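# Place the spacer inside the open cardboard box

## Task

Get the spacer into the open cardboard box so that it stays there on its own, without the robot supporting it; everything must settle to rest shortly after you finish, and the grippers must release it and withdraw.

## Robot and tools

ROBOT. Two arms, left_arm and right_arm, each with a parallel two-finger gripper and a wrist camera. Scene frame: origin on the table top midway between the arms, +x out over the table, +z up, left_arm on the +y side. The names left and right do not refer to image sides. Bases: left_arm at (-0.049, +0.315, 0) m, right_arm at (-0.019, -0.338, 0) m, both nearly unrotated. Each gripper's fingers point along its own +z and close along its own y. The reported end_effector_position is the point between the finger pads, roughly 1 cm short of the tips; reported positions get less accurate at long reach.

RESULTS. Each result has a state line (left_arm: ... | right_arm: ...) with each gripper's position in metres and orientation as quat_wxyz in the scene frame, plus images from cam_head_left, cam_head_right, cam_high, cam_low (504x504) and cam_left_wrist, cam_right_wrist (616x616). grip_measured gives finger opening on the command scale; the last Joint positions value is the opening in metres. Hand target lines show where the controller is currently steering each gripper. A pose unreachable line means a clearance check altered or blocked that arm's command. FAULT or OVER-TEMPERATURE FAULT lines mean an arm was stopped; MOTOR HOT warns from 75 °C, and holding loads heats motors. Joint torques are noisy and offset, so treat them only as rough hints of contact.

execute_actions(actions). actions is a list of up to 15 actions; each action is a table of up to 15 rows, one row per 1/30 s control step; a short table repeats its final row to fill 15 steps. Every row is a single list of 14 numbers covering both arms: dx, dy, dz, rx, ry, rz, opening for left_arm, then the same seven for right_arm. All values lie in [-1, 1]. dx..rz are offsets, not poses: they are measured in that gripper's own axes from its measured pose at the start of the action (for a call's first action, from the last pose reported in this scene), and every row refers back to that same start, not to the previous row. Scale: 1.0 equals 0.6 m of translation or 180 degrees; rx, ry, rz form one rotation vector. opening is absolute, not an offset: +1 fully open (0.094 m), -1 closed. An empty list just returns state and images.

move(target, speed, blocking). target is one 14-number row laid out exactly as above (offsets in each gripper's own axes, same scaling, measured from the pose in the latest result that reports one; opening absolute). Each gripper travels a straight line toward its target; both arms finish together, within 0.5 to 10 s, and stop short if 10 s is not enough. speed is m/s per arm path, 0.002 to 0.5, default 0.25; rotation is capped at twice that in rad/s. Openings are sent when the move begins. Paths ignore obstacles and the other arm, and grippers can lag, drift or overshoot the speed, especially with a nearly straight arm. Faster moves and targets further past a contact hit and press harder. The move: line reports the ending (done, off_target, moving, held, fault) and active limits: paced means the sent pose was clipped, held means a check blocked some steps (the arm may then surge). Each gripper's distance from its target is also given. With blocking=false you get a result after 0.5 s while motion continues; call wait or stop before sending new actions or moves.

wait(seconds): 0 to 10 s; arms keep their last command; returns early if a running move ends. stop(): brakes the current move to rest, needing some room; fingers keep moving. zoom_image(camera, region): region is [x0, y0, x1, y1] in pixels of that camera's latest image, origin top-left, at most 504 by 504. read_manual(section) returns only the URDF licence text. finished_scene(scene) ends the current scene, taking its number; it is final and reports success.

CONTROLLER BEHAVIOUR. Each step, the commanded pose is clipped to within 70 mm and 16 degrees of the measured pose, then tracked by damped IK that favours position over orientation. A distant target may need several actions; after an action the arm goes only to its last clipped pose. Arms tend to finish a centimetre or more too low and can sag further under zero offsets; to hold an arm steady, send the correction back to its desired pose in the first call of a reply and zeros afterwards, raising the aim if it still sags. Elbows stop just short of straight. Joint ranges (rad): waist -2.618 to 3.054, shoulder 0 to 3.142, elbow 0 to 3.142, wrist pitch -1.571 to 1.571, wrist yaw -1.571 to 1.571, wrist roll -2.094 to 2.094.

GRIPPING. Fingers go to the opening you write, as read on grip_measured (each gripper may be off by about 1 mm). To hold something, command roughly 0.03 below the measured opening; less grips more gently. Pad force tops out near 50 to 62 N, lower for very thin parts, with a brief spike at first contact. Occasional external tugs on held parts or pushes on loose objects can occur.

AVOID. Dropping or knocking anything off the table, slamming or pushing hard, letting the arms collide or press on each other, and leaving the spacer supported by a gripper. At the end, open the gripper, lift clear, and let everything settle before calling finished_scene. Camera calibrations (intrinsics, distortion, T_world_to_cam) are given per camera and may be a couple of degrees and millimetres off.

Each tool is called as name(argument=value, ...), one argument or row to a line, values as JSON.

## Session

execute_actions(
  actions=[],
)

Scene clock: 0.00 s.
left_arm: end_effector_position=(+0.4692, +0.3417, +0.1372) grip_measured=+1.000 end_effector_quat_wxyz=(+0.376, -0.107, +0.912, -0.122) | right_arm: end_effector_position=(+0.2342, -0.0879, +0.2515) grip_measured=+1.000 end_effector_quat_wxyz=(+0.171, +0.053, +0.982, +0.052)
Joint positions: left_arm=[ 0.216  1.878  1.394 -0.301  0.235 -0.202  0.094] | right_arm=[ 0.938  1.701  1.891 -1.467  0.211  0.958  0.094]
Joint velocities: left_arm=[ 0.007 -0.012 -0.007  0.081 -0.007 -0.081  0.   ] | right_arm=[-0.027  0.017  0.022 -0.007 -0.037 -0.022  0.   ]
Joint torques (N m, as the arm reports them, + toward a larger angle): no reading
Motor temperatures (°C, as the motors report them): left_arm=[21 27 22 22 21 20] | right_arm=[20 24 23 23 19 20]
Hand target (left_arm): +0.473, +0.342, +0.150; +0.391, -0.102, +0.906, -0.122
Hand target (right_arm): +0.236, -0.089, +0.258; +0.181, +0.055, +0.980, +0.058
camera_calibration (this result's frames):
cam_left_wrist: T_world_to_cam=[[0.253322, -0.869575, 0.423871, 0.122709], [-0.916412, -0.356062, -0.182781, 0.61555], [0.309866, -0.342138, -0.887088, 0.192991], [0, 0, 0, 1]] pos_world=[0.473211, 0.391908, 0.231698]
cam_right_wrist: T_world_to_cam=[[0.10472, -0.994198, 0.0245876, -0.129476], [-0.970357, -0.0967316, 0.221471, 0.185556], [-0.217807, -0.0470512, -0.974857, 0.399374], [0, 0, 0, 1]] pos_world=[0.2806, -0.0919844, 0.35142]

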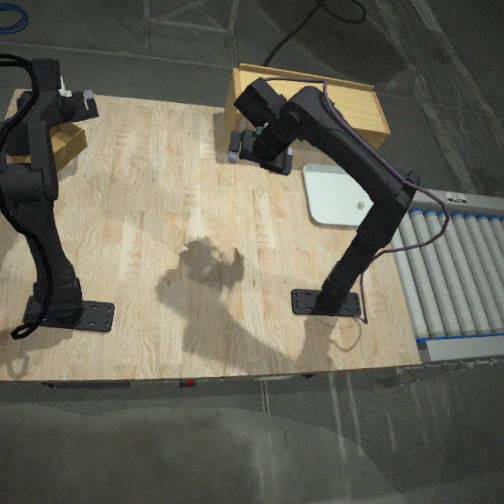

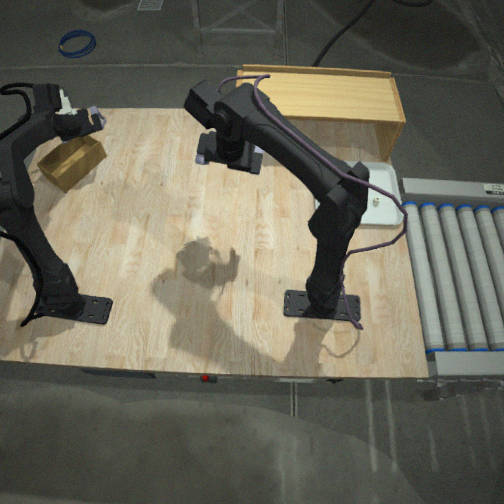

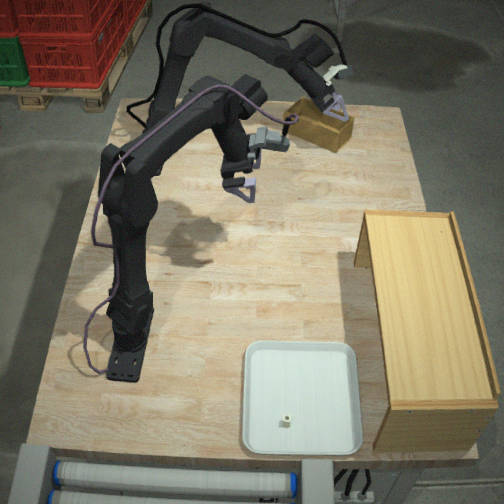

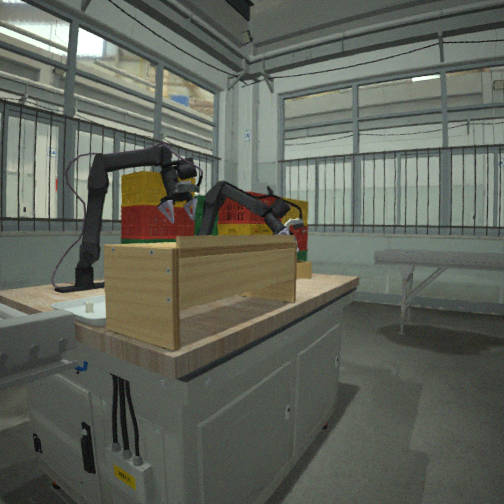

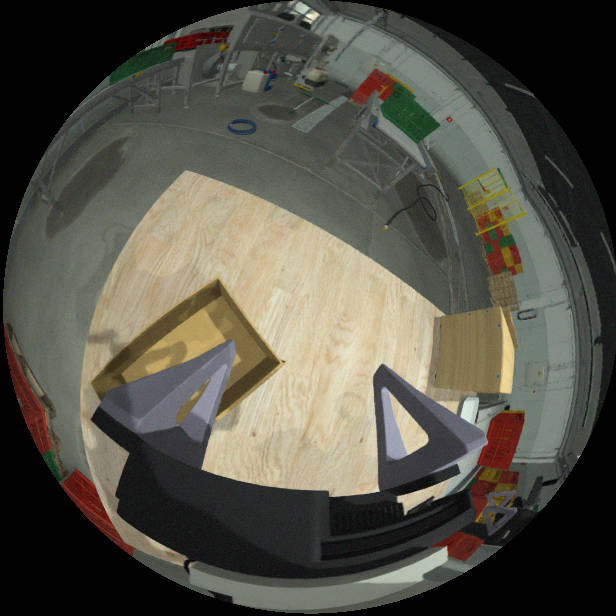

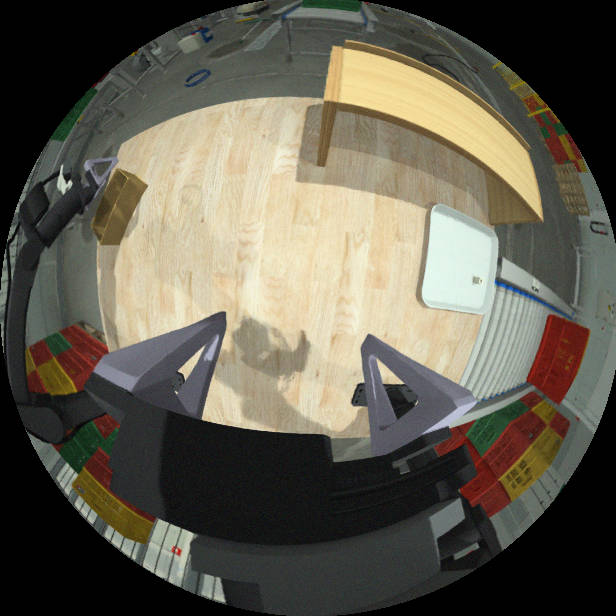

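move(
  target=[0.287,-0.328,-0.163,-0.108,0.236,0,0, -0.12,-0.70,0.22,0,0.11,0,0],
)

Scene clock: 13.33 s.
left_arm: end_effector_position=(+0.2990, +0.1222, +0.1408) grip_measured=+0.002 end_effector_quat_wxyz=(-0.009, -0.114, +0.993, +0.010) | right_arm: end_effector_position=(+0.3015, -0.4995, +0.0893) grip_measured=+0.002 end_effector_quat_wxyz=(-0.013, +0.047, +0.996, +0.069)
Joint positions: left_arm=[-0.425  2.113  2.049 -1.534 -0.005 -0.74   0.047] | right_arm=[-0.468  1.997  1.664 -1.325 -0.112 -0.436  0.047]
Joint velocities: left_arm=[-0.007  0.017 -0.012 -0.007 -0.066 -0.007 -0.   ] | right_arm=[-0.007 -0.007  0.002 -0.051 -0.007 -0.007 -0.   ]
Joint torques (N m, as the arm reports them, + toward a larger angle): left_arm=[ -0.1  -11.67   7.92  -0.13  -0.02  -0.09] | right_arm=[ -0.04 -10.56   8.61   0.31  -0.11  -0.06]
Motor temperatures (°C, as the motors report them): left_arm=[21 31 24 23 21 20] | right_arm=[20 27 24 23 19 20]
Hand target (left_arm): +0.302, +0.121, +0.148; -0.002, -0.119, +0.993, +0.005
Hand target (right_arm): +0.306, -0.502, +0.097; -0.002, +0.043, +0.997, +0.067
Off the commanded pose (left_arm): 0.010 m, 1 deg.
Off the commanded pose (right_arm): 0.014 m, 2 deg.
move: off_target (right_arm)
camera_calibration (this result's frames):
cam_left_wrist: T_world_to_cam=[[0.421934, -0.90586, -0.0372655, -0.00765254], [-0.784231, -0.385289, 0.486348, 0.251919], [-0.454921, -0.175982, -0.87297, 0.380112], [0, 0, 0, 1]] pos_world=[0.373712, 0.157022, 0.209021]
cam_right_wrist: T_world_to_cam=[[0.135386, -0.988341, -0.0696597, -0.539654], [-0.823707, -0.151348, 0.546444, 0.146461], [-0.550616, -0.0166019, -0.834594, 0.339628], [0, 0, 0, 1]] pos_world=[0.380707, -0.505557, 0.165827]

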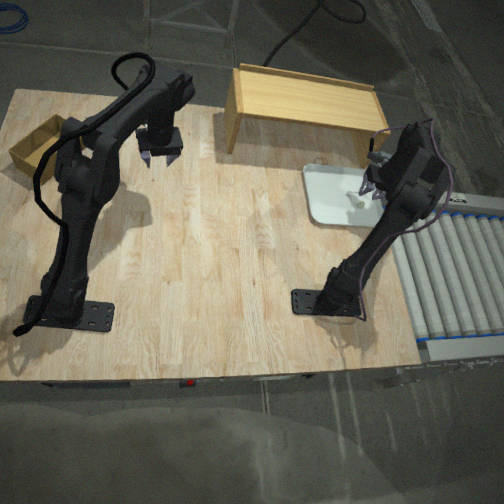

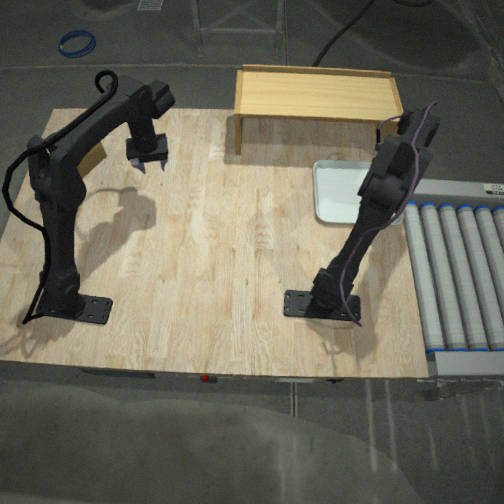

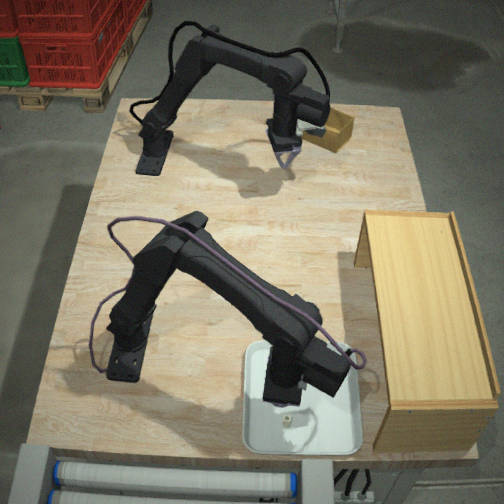

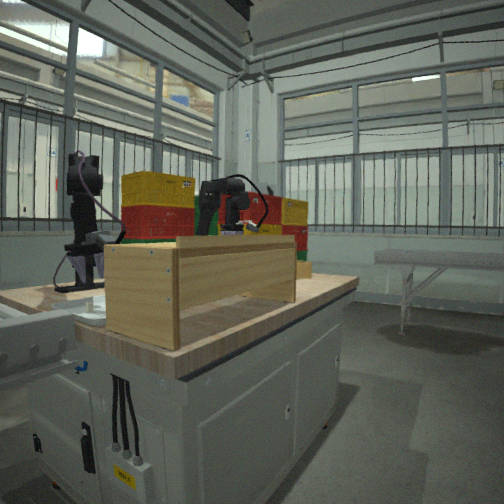

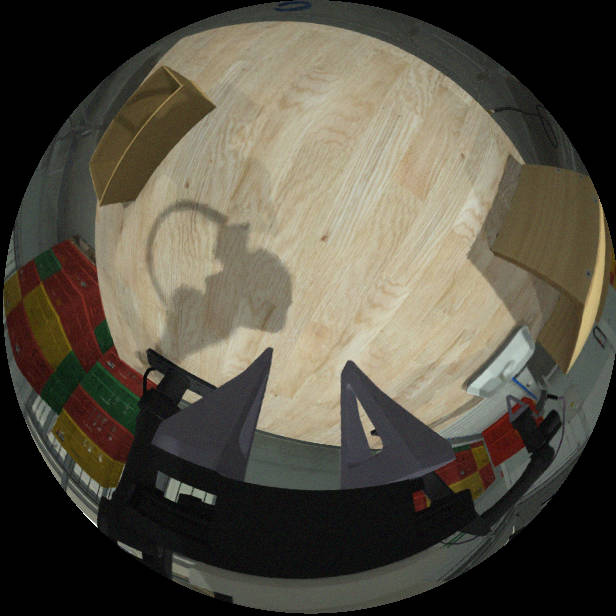

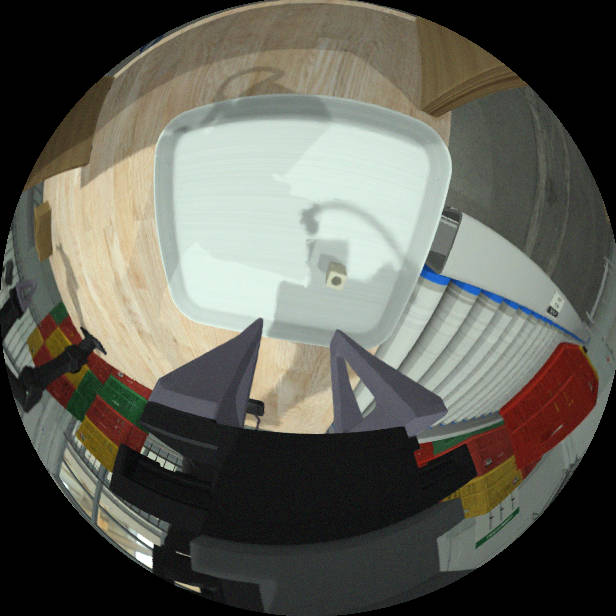

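move(
  target=[0,0,0,0,0,0,0, -0.037,-0.055,0.10,0,0,0,0],
  speed=0.1,
)

execute_actions(
  actions=[
    [[0,0,0,0,0,0,0, 0,0,0,0,0,0,-1]],
    [[0,0,0,0,0,0,0, 0,0,0,0,0,0,-1]],
  ],
)

Scene clock: 19.37 s.
left_arm: end_effector_position=(+0.2985, +0.1224, +0.1408) grip_measured=+0.002 end_effector_quat_wxyz=(-0.010, -0.114, +0.993, +0.010) | right_arm: end_effector_position=(+0.3188, -0.5215, +0.0251) grip_measured=+0.002 end_effector_quat_wxyz=(-0.018, +0.046, +0.996, +0.071)
Joint positions: left_arm=[-0.425  2.113  2.049 -1.535 -0.005 -0.741  0.047] | right_arm=[-0.492  2.158  1.649 -1.163 -0.107 -0.463  0.047]
Joint velocities: left_arm=[ 0.007 -0.012 -0.007 -0.037  0.022 -0.007 -0.   ] | right_arm=[-0.012 -0.002  0.002  0.037  0.022 -0.037 -0.   ]
Joint torques (N m, as the arm reports them, + toward a larger angle): left_arm=[  0.07 -11.84   5.33  -0.03  -0.01  -0.02] | right_arm=[ -1.03 -11.62   6.15   0.46  -0.05  -0.07]
Motor temperatures (°C, as the motors report them): left_arm=[21 32 24 23 21 20] | right_arm=[20 28 25 23 19 20]
Hand target (left_arm): +0.299, +0.122, +0.141; -0.009, -0.114, +0.993, +0.010
Hand target (right_arm): +0.319, -0.526, +0.024; -0.013, +0.047, +0.996, +0.069
Off the commanded pose (left_arm): 0.000 m, 0 deg.
Off the commanded pose (right_arm): 0.004 m, 1 deg.
move: done
camera_calibration (this result's frames):
cam_left_wrist: T_world_to_cam=[[0.422562, -0.905502, -0.0388228, -0.00727946], [-0.783134, -0.386349, 0.487274, 0.251349], [-0.456227, -0.1755, -0.872386, 0.380225], [0, 0, 0, 1]] pos_world=[0.373385, 0.157247, 0.208944]
cam_right_wrist: T_world_to_cam=[[0.137754, -0.987606, -0.0752177, -0.568481], [-0.816949, -0.156231, 0.555146, 0.187523], [-0.560017, -0.0150243, -0.828345, 0.298838], [0, 0, 0, 1]] pos_world=[0.398861, -0.527648, 0.100679]

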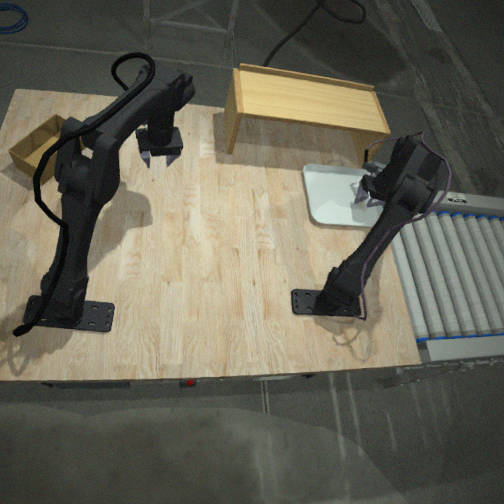

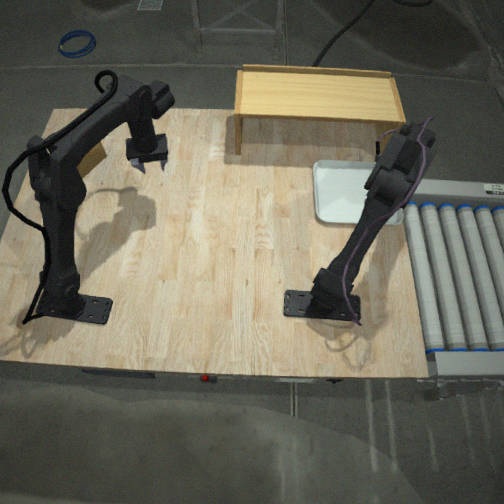

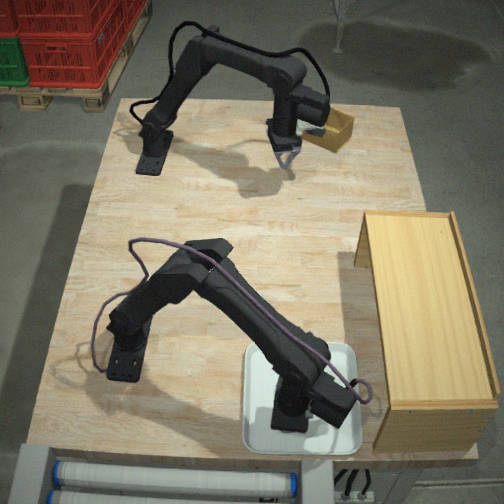

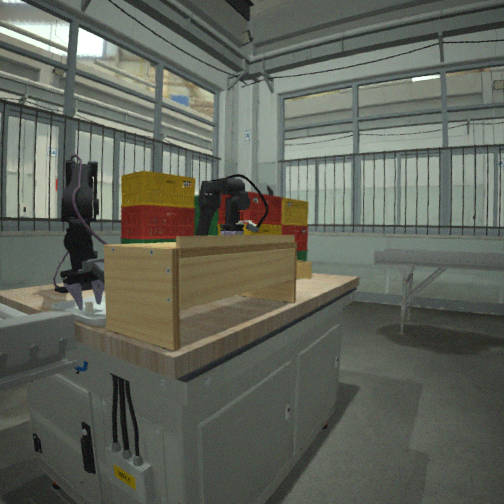

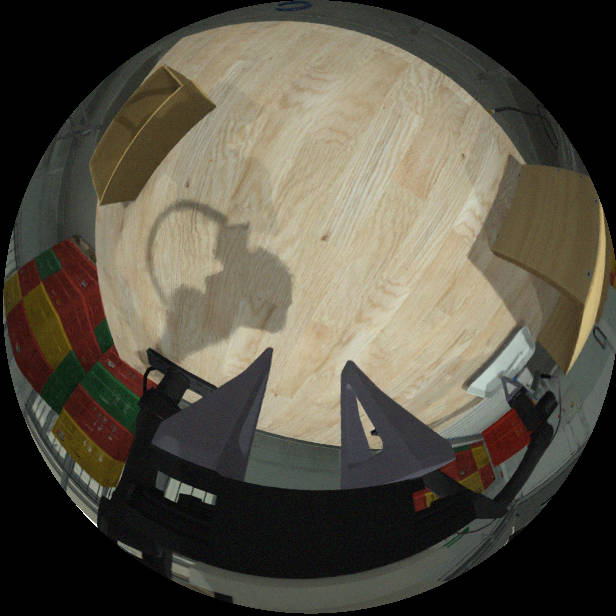

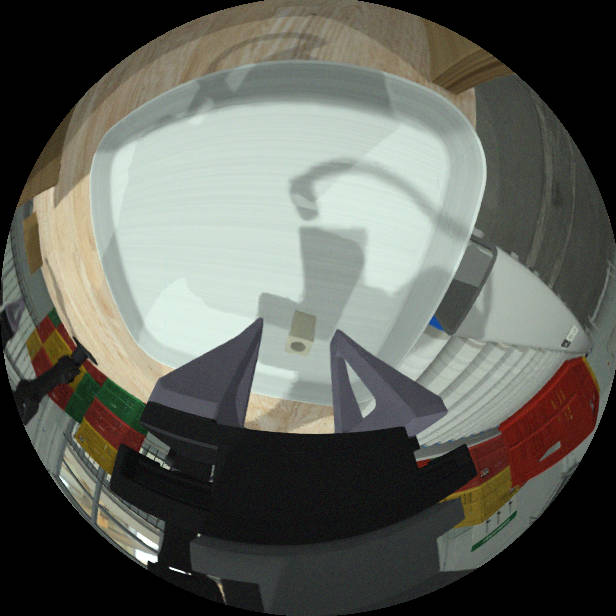

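Scene clock: 20.37 s.
left_arm: end_effector_position=(+0.2985, +0.1223, +0.1408) grip_measured=+0.002 end_effector_quat_wxyz=(-0.010, -0.114, +0.993, +0.010) | right_arm: end_effector_position=(+0.3187, -0.5216, +0.0251) grip_measured=-0.713 end_effector_quat_wxyz=(-0.019, +0.046, +0.996, +0.071)
Joint positions: left_arm=[-0.425  2.113  2.049 -1.535 -0.004 -0.741  0.047] | right_arm=[-0.492  2.158  1.649 -1.163 -0.106 -0.463  0.013]
Joint velocities: left_arm=[ 0.012 -0.002 -0.007 -0.081 -0.081 -0.051  0.   ] | right_arm=[ 0.017 -0.022  0.002  0.007 -0.007 -0.051 -0.   ]
Joint torques (N m, as the arm reports them, + toward a larger angle): left_arm=[ -0.38 -11.61   5.36  -0.06  -0.04   0.03] | right_arm=[ -0.03 -11.58   6.27   0.37  -0.05  -0.02]
Motor temperatures (°C, as the motors report them): left_arm=[21 32 24 23 21 20] | right_arm=[20 28 25 23 19 20]
Hand target (left_arm): +0.299, +0.122, +0.141; -0.010, -0.114, +0.993, +0.010
Hand target (right_arm): +0.319, -0.522, +0.025; -0.019, +0.046, +0.996, +0.071
Off the commanded pose (left_arm): 0.000 m, 0 deg.
Off the commanded pose (right_arm): 0.000 m, 0 deg.
camera_calibration (this result's frames):
cam_left_wrist: T_world_to_cam=[[0.422565, -0.90551, -0.0386006, -0.00735008], [-0.783038, -0.386196, 0.487549, 0.251215], [-0.456388, -0.175795, -0.872242, 0.380263], [0, 0, 0, 1]] pos_world=[0.373364, 0.157211, 0.208918]
cam_right_wrist: T_world_to_cam=[[0.1378, -0.987644, -0.0746333, -0.568634], [-0.816716, -0.155934, 0.555571, 0.187524], [-0.560344, -0.0156035, -0.828113, 0.298581], [0, 0, 0, 1]] pos_world=[0.398819, -0.527708, 0.100637]

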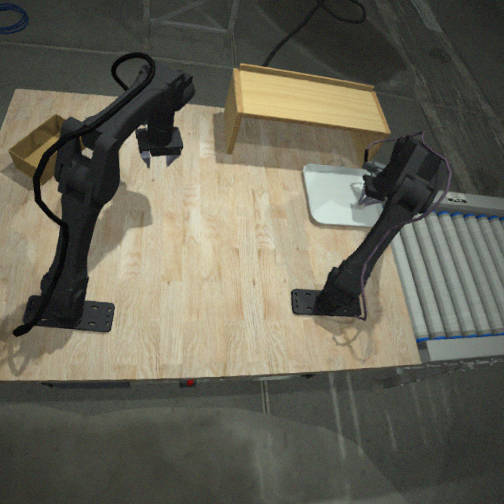

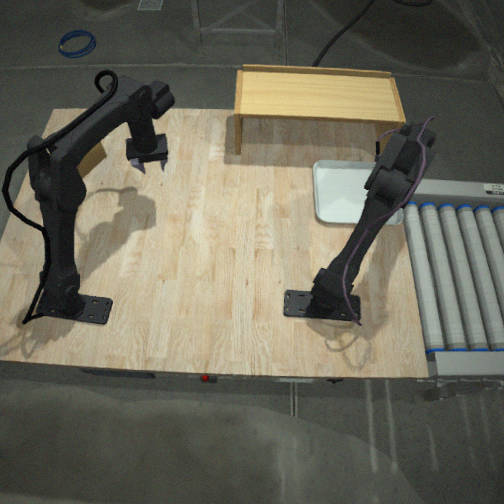

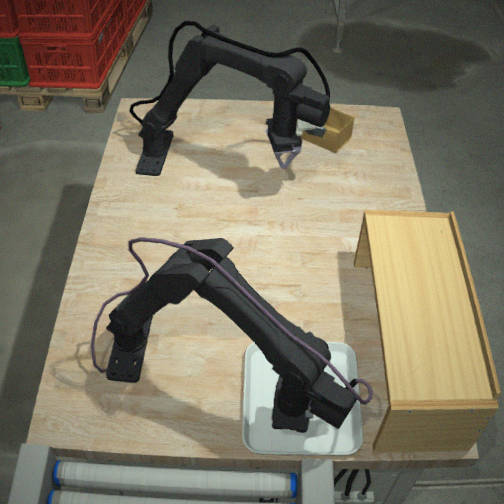

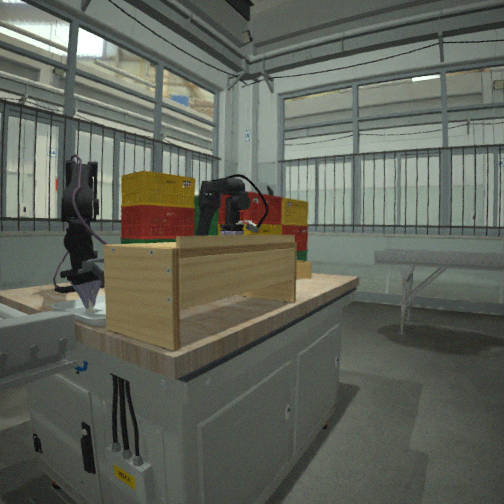

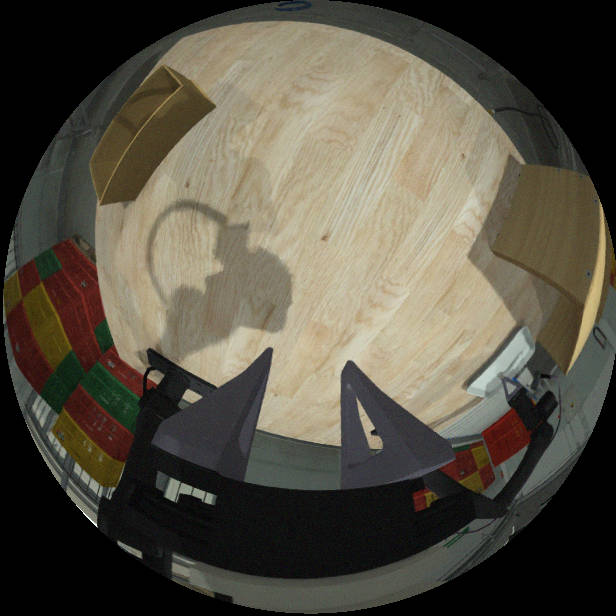

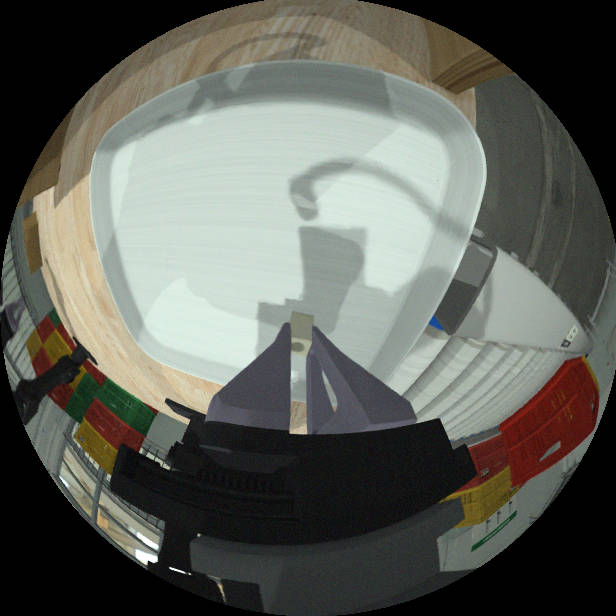

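move(
  target=[0,0.13,0,0,0,0,0, 0,0.018,-0.135,0,0,0,-1],
  speed=0.15,
)

move(
  target=[0,0,0,0,0,0,0, 0.167,0.895,0.11,0,0,0,-1],
  speed=0.25,
)

Scene clock: 25.70 s.
left_arm: end_effector_position=(+0.2799, +0.1960, +0.1372) grip_measured=+0.002 end_effector_quat_wxyz=(-0.022, -0.118, +0.993, +0.013) | right_arm: end_effector_position=(+0.3175, -0.5210, +0.0938) grip_measured=-0.713 end_effector_quat_wxyz=(-0.034, +0.047, +0.995, +0.079)
Joint positions: left_arm=[-0.265  1.923  1.757 -1.457 -0.002 -0.589  0.047] | right_arm=[-0.492  2.15   1.907 -1.464 -0.105 -0.463  0.013]
Joint velocities: left_arm=[-0.012  0.007 -0.002  0.022  0.007  0.022 -0.   ] | right_arm=[ 0.007 -0.012  0.002 -0.007  0.037 -0.037 -0.001]
Joint torques (N m, as the arm reports them, + toward a larger angle): left_arm=[  0.25 -11.99   4.35   0.06  -0.05   0.12] | right_arm=[  0.31 -13.23   8.29   0.24  -0.06   0.01]
Motor temperatures (°C, as the motors report them): left_arm=[21 33 24 22 21 20] | right_arm=[20 29 25 23 19 20]
Hand target (left_arm): +0.281, +0.198, +0.142; -0.010, -0.114, +0.993, +0.009
Hand target (right_arm): +0.321, -0.522, +0.107; -0.019, +0.046, +0.996, +0.071
Off the commanded pose (left_arm): 0.006 m, 1 deg.
Off the commanded pose (right_arm): 0.014 m, 2 deg.
move: off_target (right_arm)
camera_calibration (this result's frames):
cam_left_wrist: T_world_to_cam=[[0.428535, -0.902078, -0.0511156, 0.0664243], [-0.767739, -0.393377, 0.505798, 0.261466], [-0.476377, -0.177509, -0.861136, 0.385984], [0, 0, 0, 1]] pos_world=[0.356146, 0.23129, 0.203531]
cam_right_wrist: T_world_to_cam=[[0.13533, -0.986139, -0.096, -0.559214], [-0.799717, -0.165917, 0.576996, 0.135884], [-0.584927, -0.00131235, -0.811085, 0.368452], [0, 0, 0, 1]] pos_world=[0.399864, -0.528433, 0.166757]

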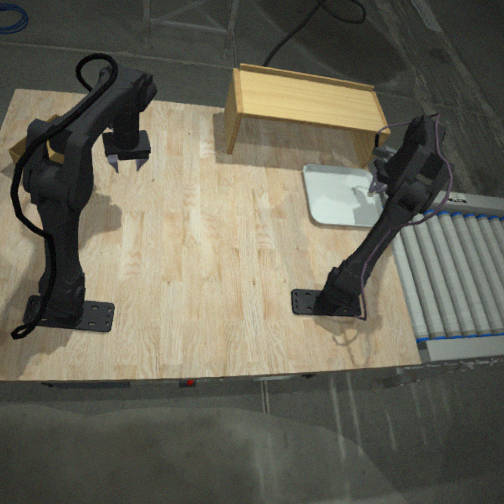

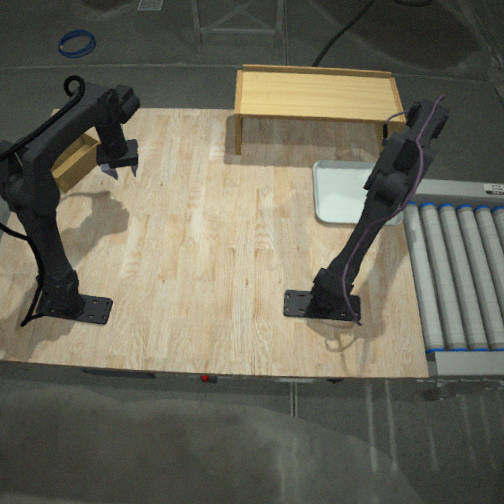

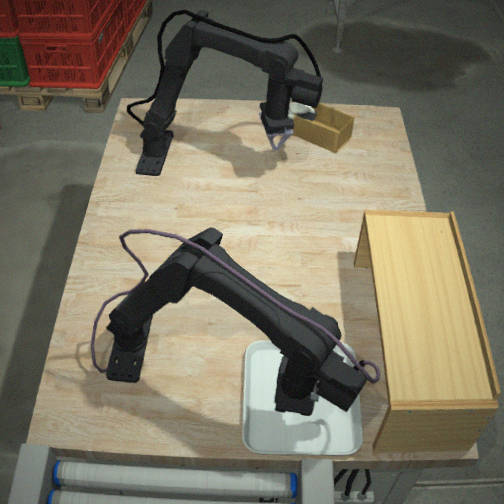

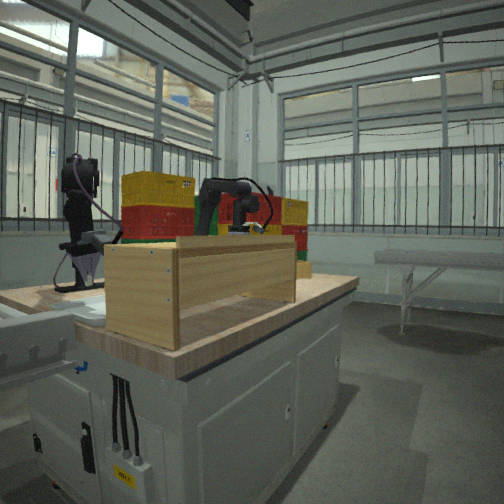

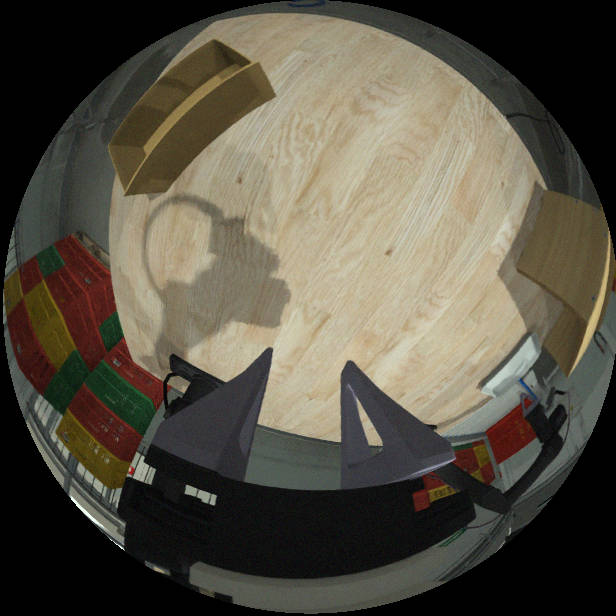

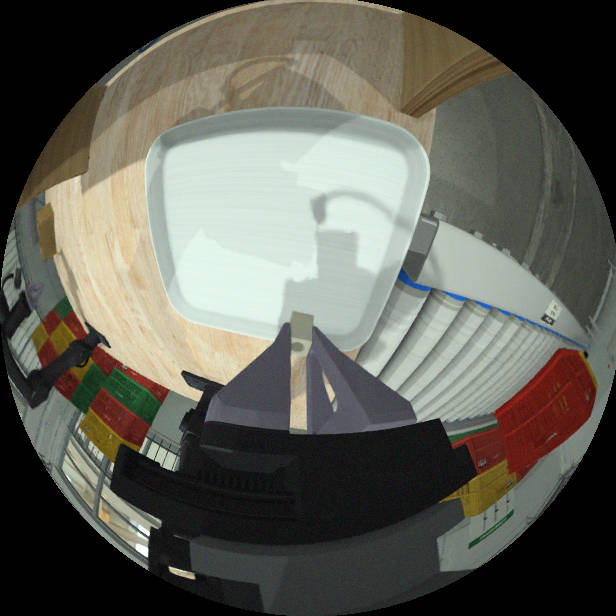

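Scene clock: 28.70 s.
left_arm: end_effector_position=(+0.2799, +0.1960, +0.1372) grip_measured=+0.002 end_effector_quat_wxyz=(-0.022, -0.118, +0.993, +0.013) | right_arm: end_effector_position=(+0.2679, +0.0274, +0.1114) grip_measured=-0.713 end_effector_quat_wxyz=(-0.040, +0.043, +0.996, +0.073)
Joint positions: left_arm=[-0.265  1.923  1.757 -1.457 -0.002 -0.589  0.047] | right_arm=[ 0.901  2.322  2.264 -1.449 -0.154  0.934  0.013]
Joint velocities: left_arm=[ 0.007 -0.007  0.007  0.037 -0.022 -0.007 -0.   ] | right_arm=[ 0.017 -0.002 -0.022 -0.081 -0.037 -0.051 -0.   ]
Joint torques (N m, as the arm reports them, + toward a larger angle): left_arm=[ -0.03 -10.07   5.36  -0.1    0.     0.02] | right_arm=[ -0.38 -12.73   8.74   0.63   0.02   0.02]
Motor temperatures (°C, as the motors report them): left_arm=[21 33 24 22 21 20] | right_arm=[20 30 25 23 19 20]
Hand target (left_arm): +0.280, +0.196, +0.137; -0.022, -0.118, +0.993, +0.013
Hand target (right_arm): +0.273, +0.028, +0.116; -0.032, +0.047, +0.996, +0.075
Off the commanded pose (left_arm): 0.000 m, 0 deg.
Off the commanded pose (right_arm): 0.008 m, 1 deg.
move: done
camera_calibration (this result's frames):
cam_left_wrist: T_world_to_cam=[[0.42819, -0.902242, -0.0511026, 0.066551], [-0.767885, -0.393075, 0.505811, 0.261446], [-0.476451, -0.177343, -0.861129, 0.385971], [0, 0, 0, 1]] pos_world=[0.35616, 0.231262, 0.20353]
cam_right_wrist: T_world_to_cam=[[0.14291, -0.985916, -0.0868717, -0.0130243], [-0.791496, -0.166543, 0.588046, 0.173675], [-0.594231, -0.0152792, -0.804149, 0.356565], [0, 0, 0, 1]] pos_world=[0.351207, 0.0215316, 0.183471]

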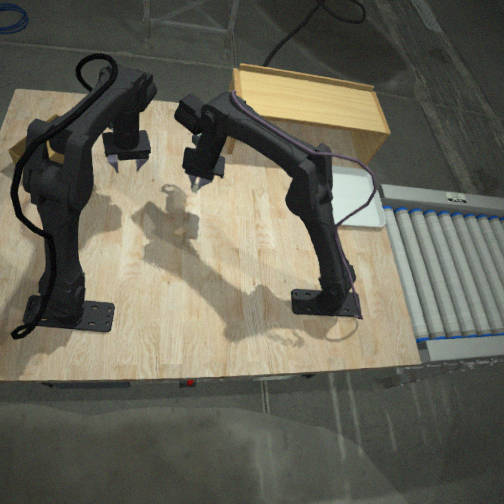

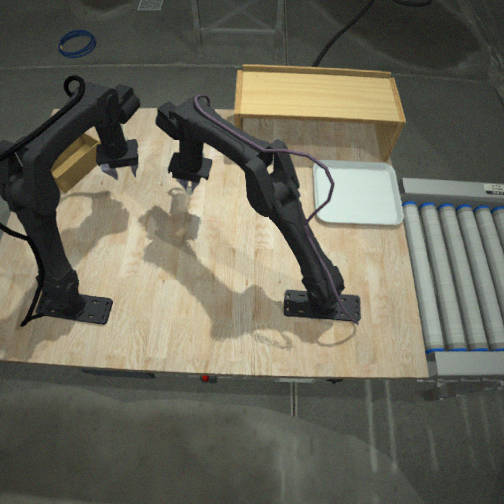

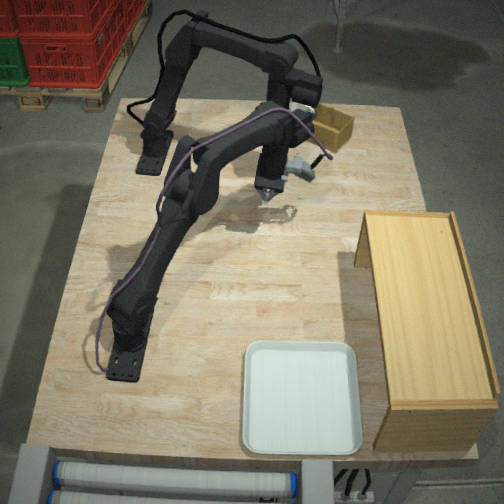

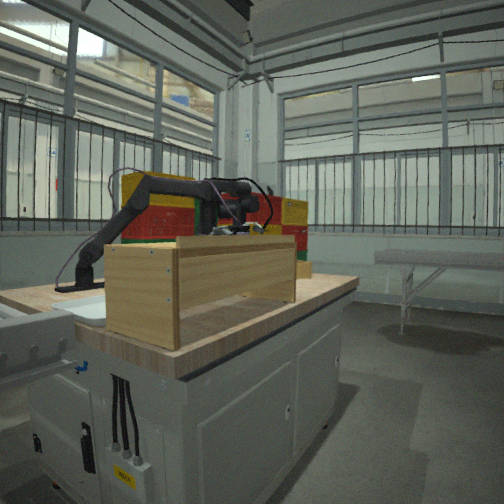

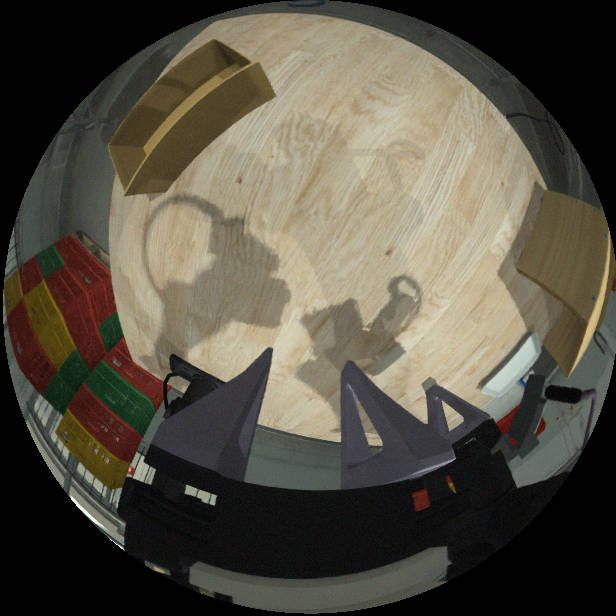

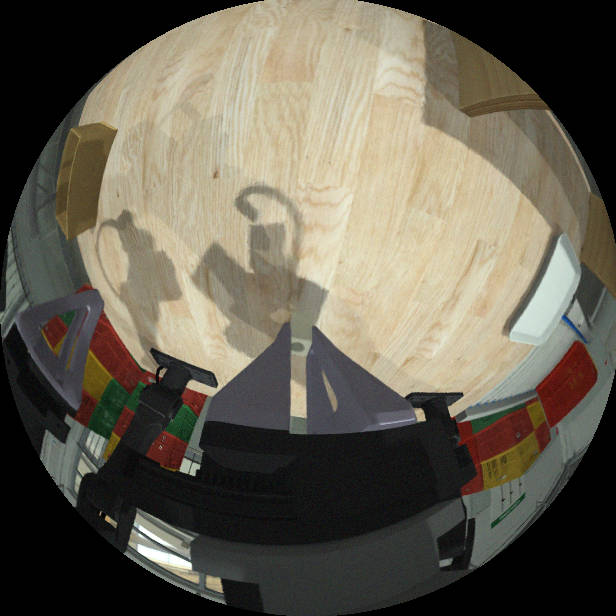

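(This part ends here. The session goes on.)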